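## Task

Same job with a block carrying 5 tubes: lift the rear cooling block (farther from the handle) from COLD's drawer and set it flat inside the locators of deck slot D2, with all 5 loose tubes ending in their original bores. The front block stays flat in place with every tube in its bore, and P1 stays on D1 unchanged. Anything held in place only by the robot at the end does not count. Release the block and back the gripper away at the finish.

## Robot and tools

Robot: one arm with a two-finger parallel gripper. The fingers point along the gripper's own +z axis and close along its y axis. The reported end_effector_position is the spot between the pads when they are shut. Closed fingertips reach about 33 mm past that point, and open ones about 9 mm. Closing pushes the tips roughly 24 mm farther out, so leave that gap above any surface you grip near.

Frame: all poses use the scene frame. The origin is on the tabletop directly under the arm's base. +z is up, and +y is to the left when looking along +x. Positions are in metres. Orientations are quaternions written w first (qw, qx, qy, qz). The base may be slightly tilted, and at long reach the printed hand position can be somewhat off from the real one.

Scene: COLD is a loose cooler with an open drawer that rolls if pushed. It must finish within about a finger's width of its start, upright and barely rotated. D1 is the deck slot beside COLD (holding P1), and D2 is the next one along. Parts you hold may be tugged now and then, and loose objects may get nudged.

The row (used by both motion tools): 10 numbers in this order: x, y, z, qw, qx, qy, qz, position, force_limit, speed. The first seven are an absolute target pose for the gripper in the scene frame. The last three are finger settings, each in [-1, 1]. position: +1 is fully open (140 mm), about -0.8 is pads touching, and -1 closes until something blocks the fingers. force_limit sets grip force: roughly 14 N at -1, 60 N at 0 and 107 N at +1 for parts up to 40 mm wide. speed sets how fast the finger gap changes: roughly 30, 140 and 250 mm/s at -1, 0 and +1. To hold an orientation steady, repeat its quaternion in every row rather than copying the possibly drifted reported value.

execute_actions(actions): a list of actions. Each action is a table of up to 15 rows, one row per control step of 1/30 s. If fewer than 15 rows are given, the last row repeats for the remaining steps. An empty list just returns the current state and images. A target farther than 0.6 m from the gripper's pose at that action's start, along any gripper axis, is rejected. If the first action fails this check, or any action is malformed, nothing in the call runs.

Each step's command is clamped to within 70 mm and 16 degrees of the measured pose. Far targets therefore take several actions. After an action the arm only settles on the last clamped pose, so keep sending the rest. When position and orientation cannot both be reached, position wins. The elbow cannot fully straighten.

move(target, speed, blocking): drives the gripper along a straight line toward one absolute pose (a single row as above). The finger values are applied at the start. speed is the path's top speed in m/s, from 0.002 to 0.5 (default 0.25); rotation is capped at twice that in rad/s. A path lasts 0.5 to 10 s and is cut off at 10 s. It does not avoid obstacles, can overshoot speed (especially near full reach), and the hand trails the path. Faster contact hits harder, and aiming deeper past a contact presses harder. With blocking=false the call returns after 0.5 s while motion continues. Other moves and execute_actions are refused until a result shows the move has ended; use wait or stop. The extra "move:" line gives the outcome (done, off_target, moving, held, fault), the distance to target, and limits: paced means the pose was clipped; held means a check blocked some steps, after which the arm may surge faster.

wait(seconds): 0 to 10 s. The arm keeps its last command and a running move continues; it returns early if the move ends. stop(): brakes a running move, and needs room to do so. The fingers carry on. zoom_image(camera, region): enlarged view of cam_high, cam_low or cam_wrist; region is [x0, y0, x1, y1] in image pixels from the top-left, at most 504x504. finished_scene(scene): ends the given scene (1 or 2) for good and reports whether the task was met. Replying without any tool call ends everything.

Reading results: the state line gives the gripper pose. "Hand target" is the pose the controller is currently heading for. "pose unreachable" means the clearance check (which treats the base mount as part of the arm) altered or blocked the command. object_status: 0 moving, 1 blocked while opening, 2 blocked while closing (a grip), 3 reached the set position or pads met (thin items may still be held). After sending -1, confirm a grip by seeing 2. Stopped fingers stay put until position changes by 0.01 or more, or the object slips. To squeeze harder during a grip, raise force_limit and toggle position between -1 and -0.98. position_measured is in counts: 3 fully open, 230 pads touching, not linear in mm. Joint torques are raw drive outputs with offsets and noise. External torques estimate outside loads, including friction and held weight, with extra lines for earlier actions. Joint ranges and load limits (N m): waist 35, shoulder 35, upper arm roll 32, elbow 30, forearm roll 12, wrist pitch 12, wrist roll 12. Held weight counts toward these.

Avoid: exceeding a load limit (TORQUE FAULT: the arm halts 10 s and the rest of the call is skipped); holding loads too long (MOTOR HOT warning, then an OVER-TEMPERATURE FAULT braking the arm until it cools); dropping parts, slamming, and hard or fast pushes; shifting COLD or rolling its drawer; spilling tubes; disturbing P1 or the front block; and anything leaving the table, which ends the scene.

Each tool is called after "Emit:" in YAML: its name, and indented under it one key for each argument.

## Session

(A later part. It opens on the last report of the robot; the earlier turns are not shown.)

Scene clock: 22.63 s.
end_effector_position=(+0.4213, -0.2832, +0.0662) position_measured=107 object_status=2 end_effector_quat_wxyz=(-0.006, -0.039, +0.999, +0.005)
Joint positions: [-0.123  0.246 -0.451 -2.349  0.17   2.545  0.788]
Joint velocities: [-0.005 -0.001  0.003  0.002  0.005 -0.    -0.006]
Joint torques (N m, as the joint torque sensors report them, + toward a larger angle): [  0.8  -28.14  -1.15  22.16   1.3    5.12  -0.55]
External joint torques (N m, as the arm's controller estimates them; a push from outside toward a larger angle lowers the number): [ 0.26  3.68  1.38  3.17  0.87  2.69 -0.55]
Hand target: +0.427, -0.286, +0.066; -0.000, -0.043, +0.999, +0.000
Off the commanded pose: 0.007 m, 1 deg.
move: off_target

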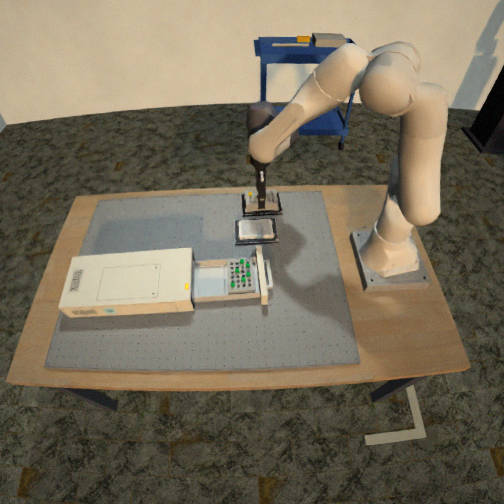

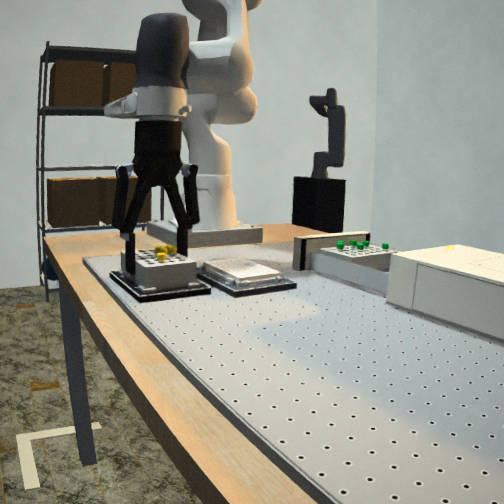

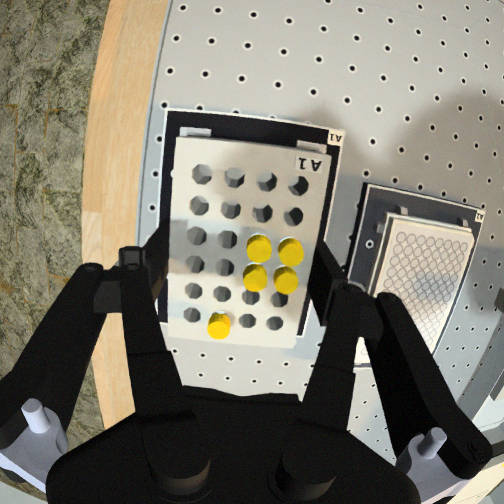

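Emit:
move:
  target: [0.421,-0.283,0.066,0,0.04,-1,0,-1,1,-1]
  speed: 0.015

Emit:
move:
  target: [0.421,-0.283,0.066,0,0.04,-1,0,0.4,0,-0.5]

Emit:
move:
  target: [0.421,-0.283,0.2,0,0.04,-1,0,0.4,0,-0.5]
  speed: 0.15

Emit:
zoom_image:
  camera: "cam_low"
  region: [100,220,220,310]

Scene clock: 23.50 s.
end_effector_position=(+0.4209, -0.2828, +0.0655) position_measured=107 object_status=2 end_effector_quat_wxyz=(-0.000, -0.039, +0.999, +0.001)
Joint positions: [-0.122  0.239 -0.451 -2.367  0.171  2.569  0.788]
Joint velocities: [ 0.001 -0.005  0.    -0.004  0.001  0.007  0.001]
Joint torques (N m, as the joint torque sensors report them, + toward a larger angle): [  1.51 -32.24  -3.71  18.38  -0.5    2.55  -0.01]
External joint torques (N m, as the arm's controller estimates them; a push from outside toward a larger angle lowers the number): [ 1.08 -0.82 -1.18 -0.45 -0.93  0.08 -0.01]
Hand target: +0.421, -0.283, +0.066; +0.000, -0.040, +0.999, -0.000
Off the commanded pose: 0.001 m, 0 deg.
move: done

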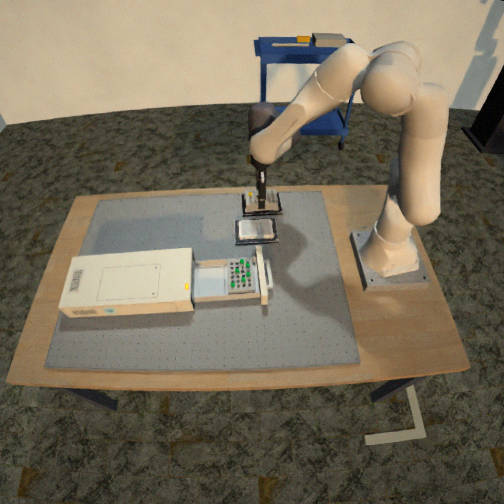

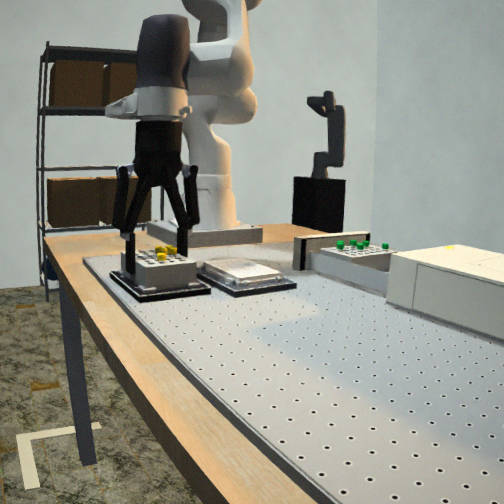

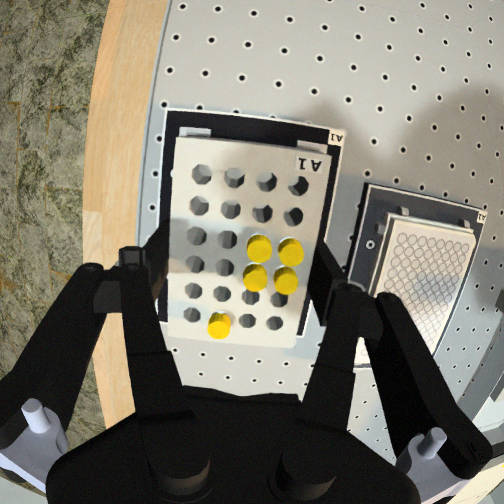

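Scene clock: 24.20 s.
end_effector_position=(+0.4206, -0.2826, +0.0652) position_measured=78 object_status=3 end_effector_quat_wxyz=(-0.001, -0.039, +0.999, +0.001)
Joint positions: [-0.122  0.239 -0.451 -2.367  0.17   2.569  0.788]
Joint velocities: [ 0.     0.001  0.001 -0.     0.001  0.    -0.001]
Joint torques (N m, as the joint torque sensors report them, + toward a larger angle): [  1.39 -32.73  -3.84  18.36  -0.4    2.81  -0.05]
External joint torques (N m, as the arm's controller estimates them; a push from outside toward a larger angle lowers the number): [ 0.94 -1.38 -1.34 -0.37 -0.82  0.36 -0.05]
Hand target: +0.421, -0.283, +0.066; +0.000, -0.040, +0.999, +0.000
Off the commanded pose: 0.001 m, 0 deg.
move: done

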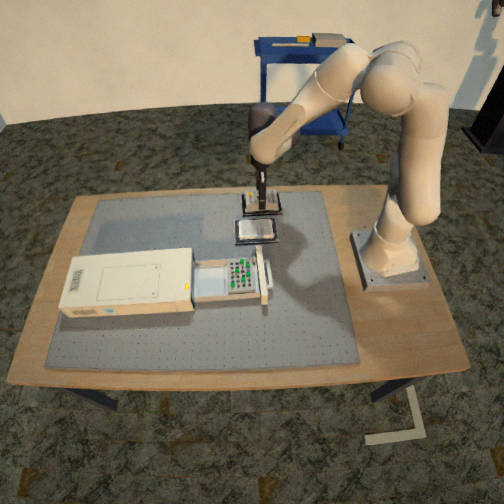

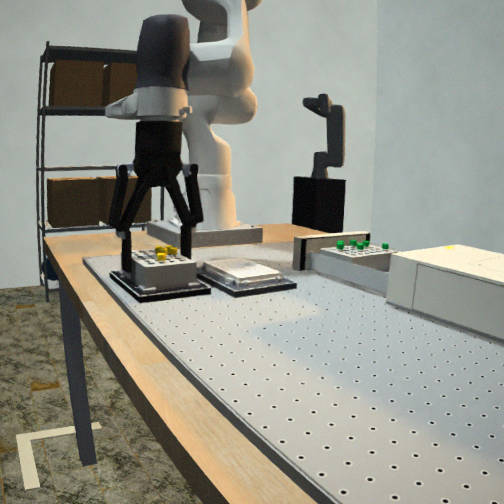

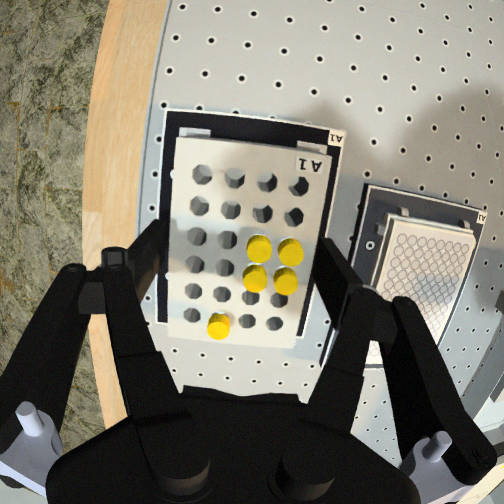

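Scene clock: 25.73 s.
end_effector_position=(+0.4220, -0.2853, +0.1991) position_measured=78 object_status=3 end_effector_quat_wxyz=(+0.002, -0.043, +0.999, -0.002)
Joint positions: [-0.086 -0.042 -0.495 -2.285 -0.044  2.248  0.931]
Joint velocities: [-0.     0.001 -0.     0.    -0.002 -0.011  0.02 ]
Joint torques (N m, as the joint torque sensors report them, + toward a larger angle): [  0.91 -26.59   1.17  23.42  -0.13   2.02   0.03]
External joint torques (N m, as the arm's controller estimates them; a push from outside toward a larger angle lowers the number): [ 0.53 -1.02  0.23  0.8  -0.75 -0.44  0.03]
Hand target: +0.422, -0.284, +0.200; -0.000, -0.040, +0.999, -0.002
Off the commanded pose: 0.003 m, 0 deg.
move: done

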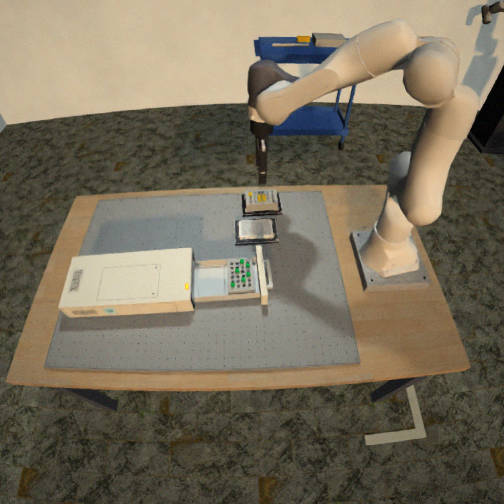

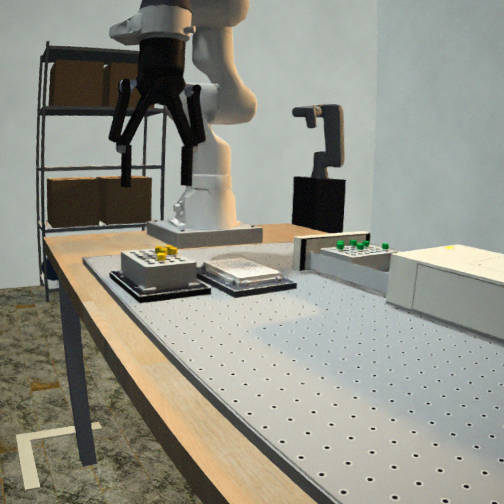

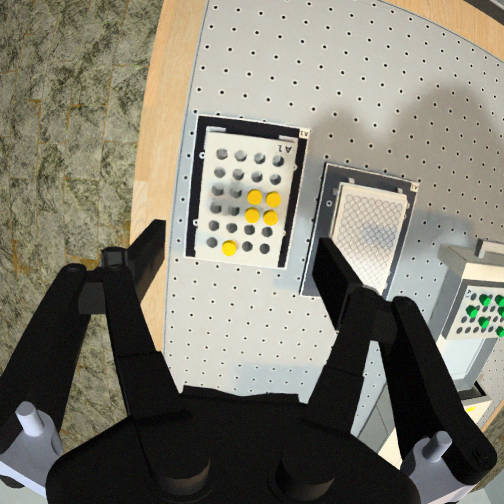

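Region (100, 220, 220, 310) of cam_low's 504x504 image, scaled by 4.200, with more detail than that image has; it fills the top 378 rows of this view, and the rest is white.

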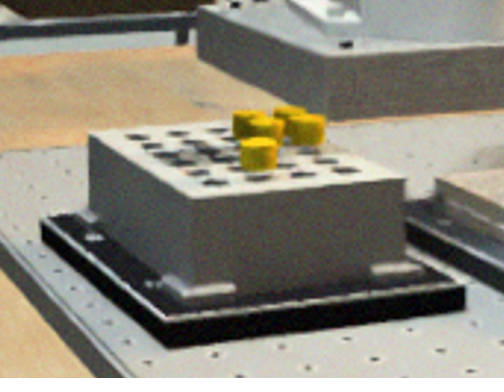

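Emit:
finished_scene:
  scene: 2

The scene is finished: the task was done.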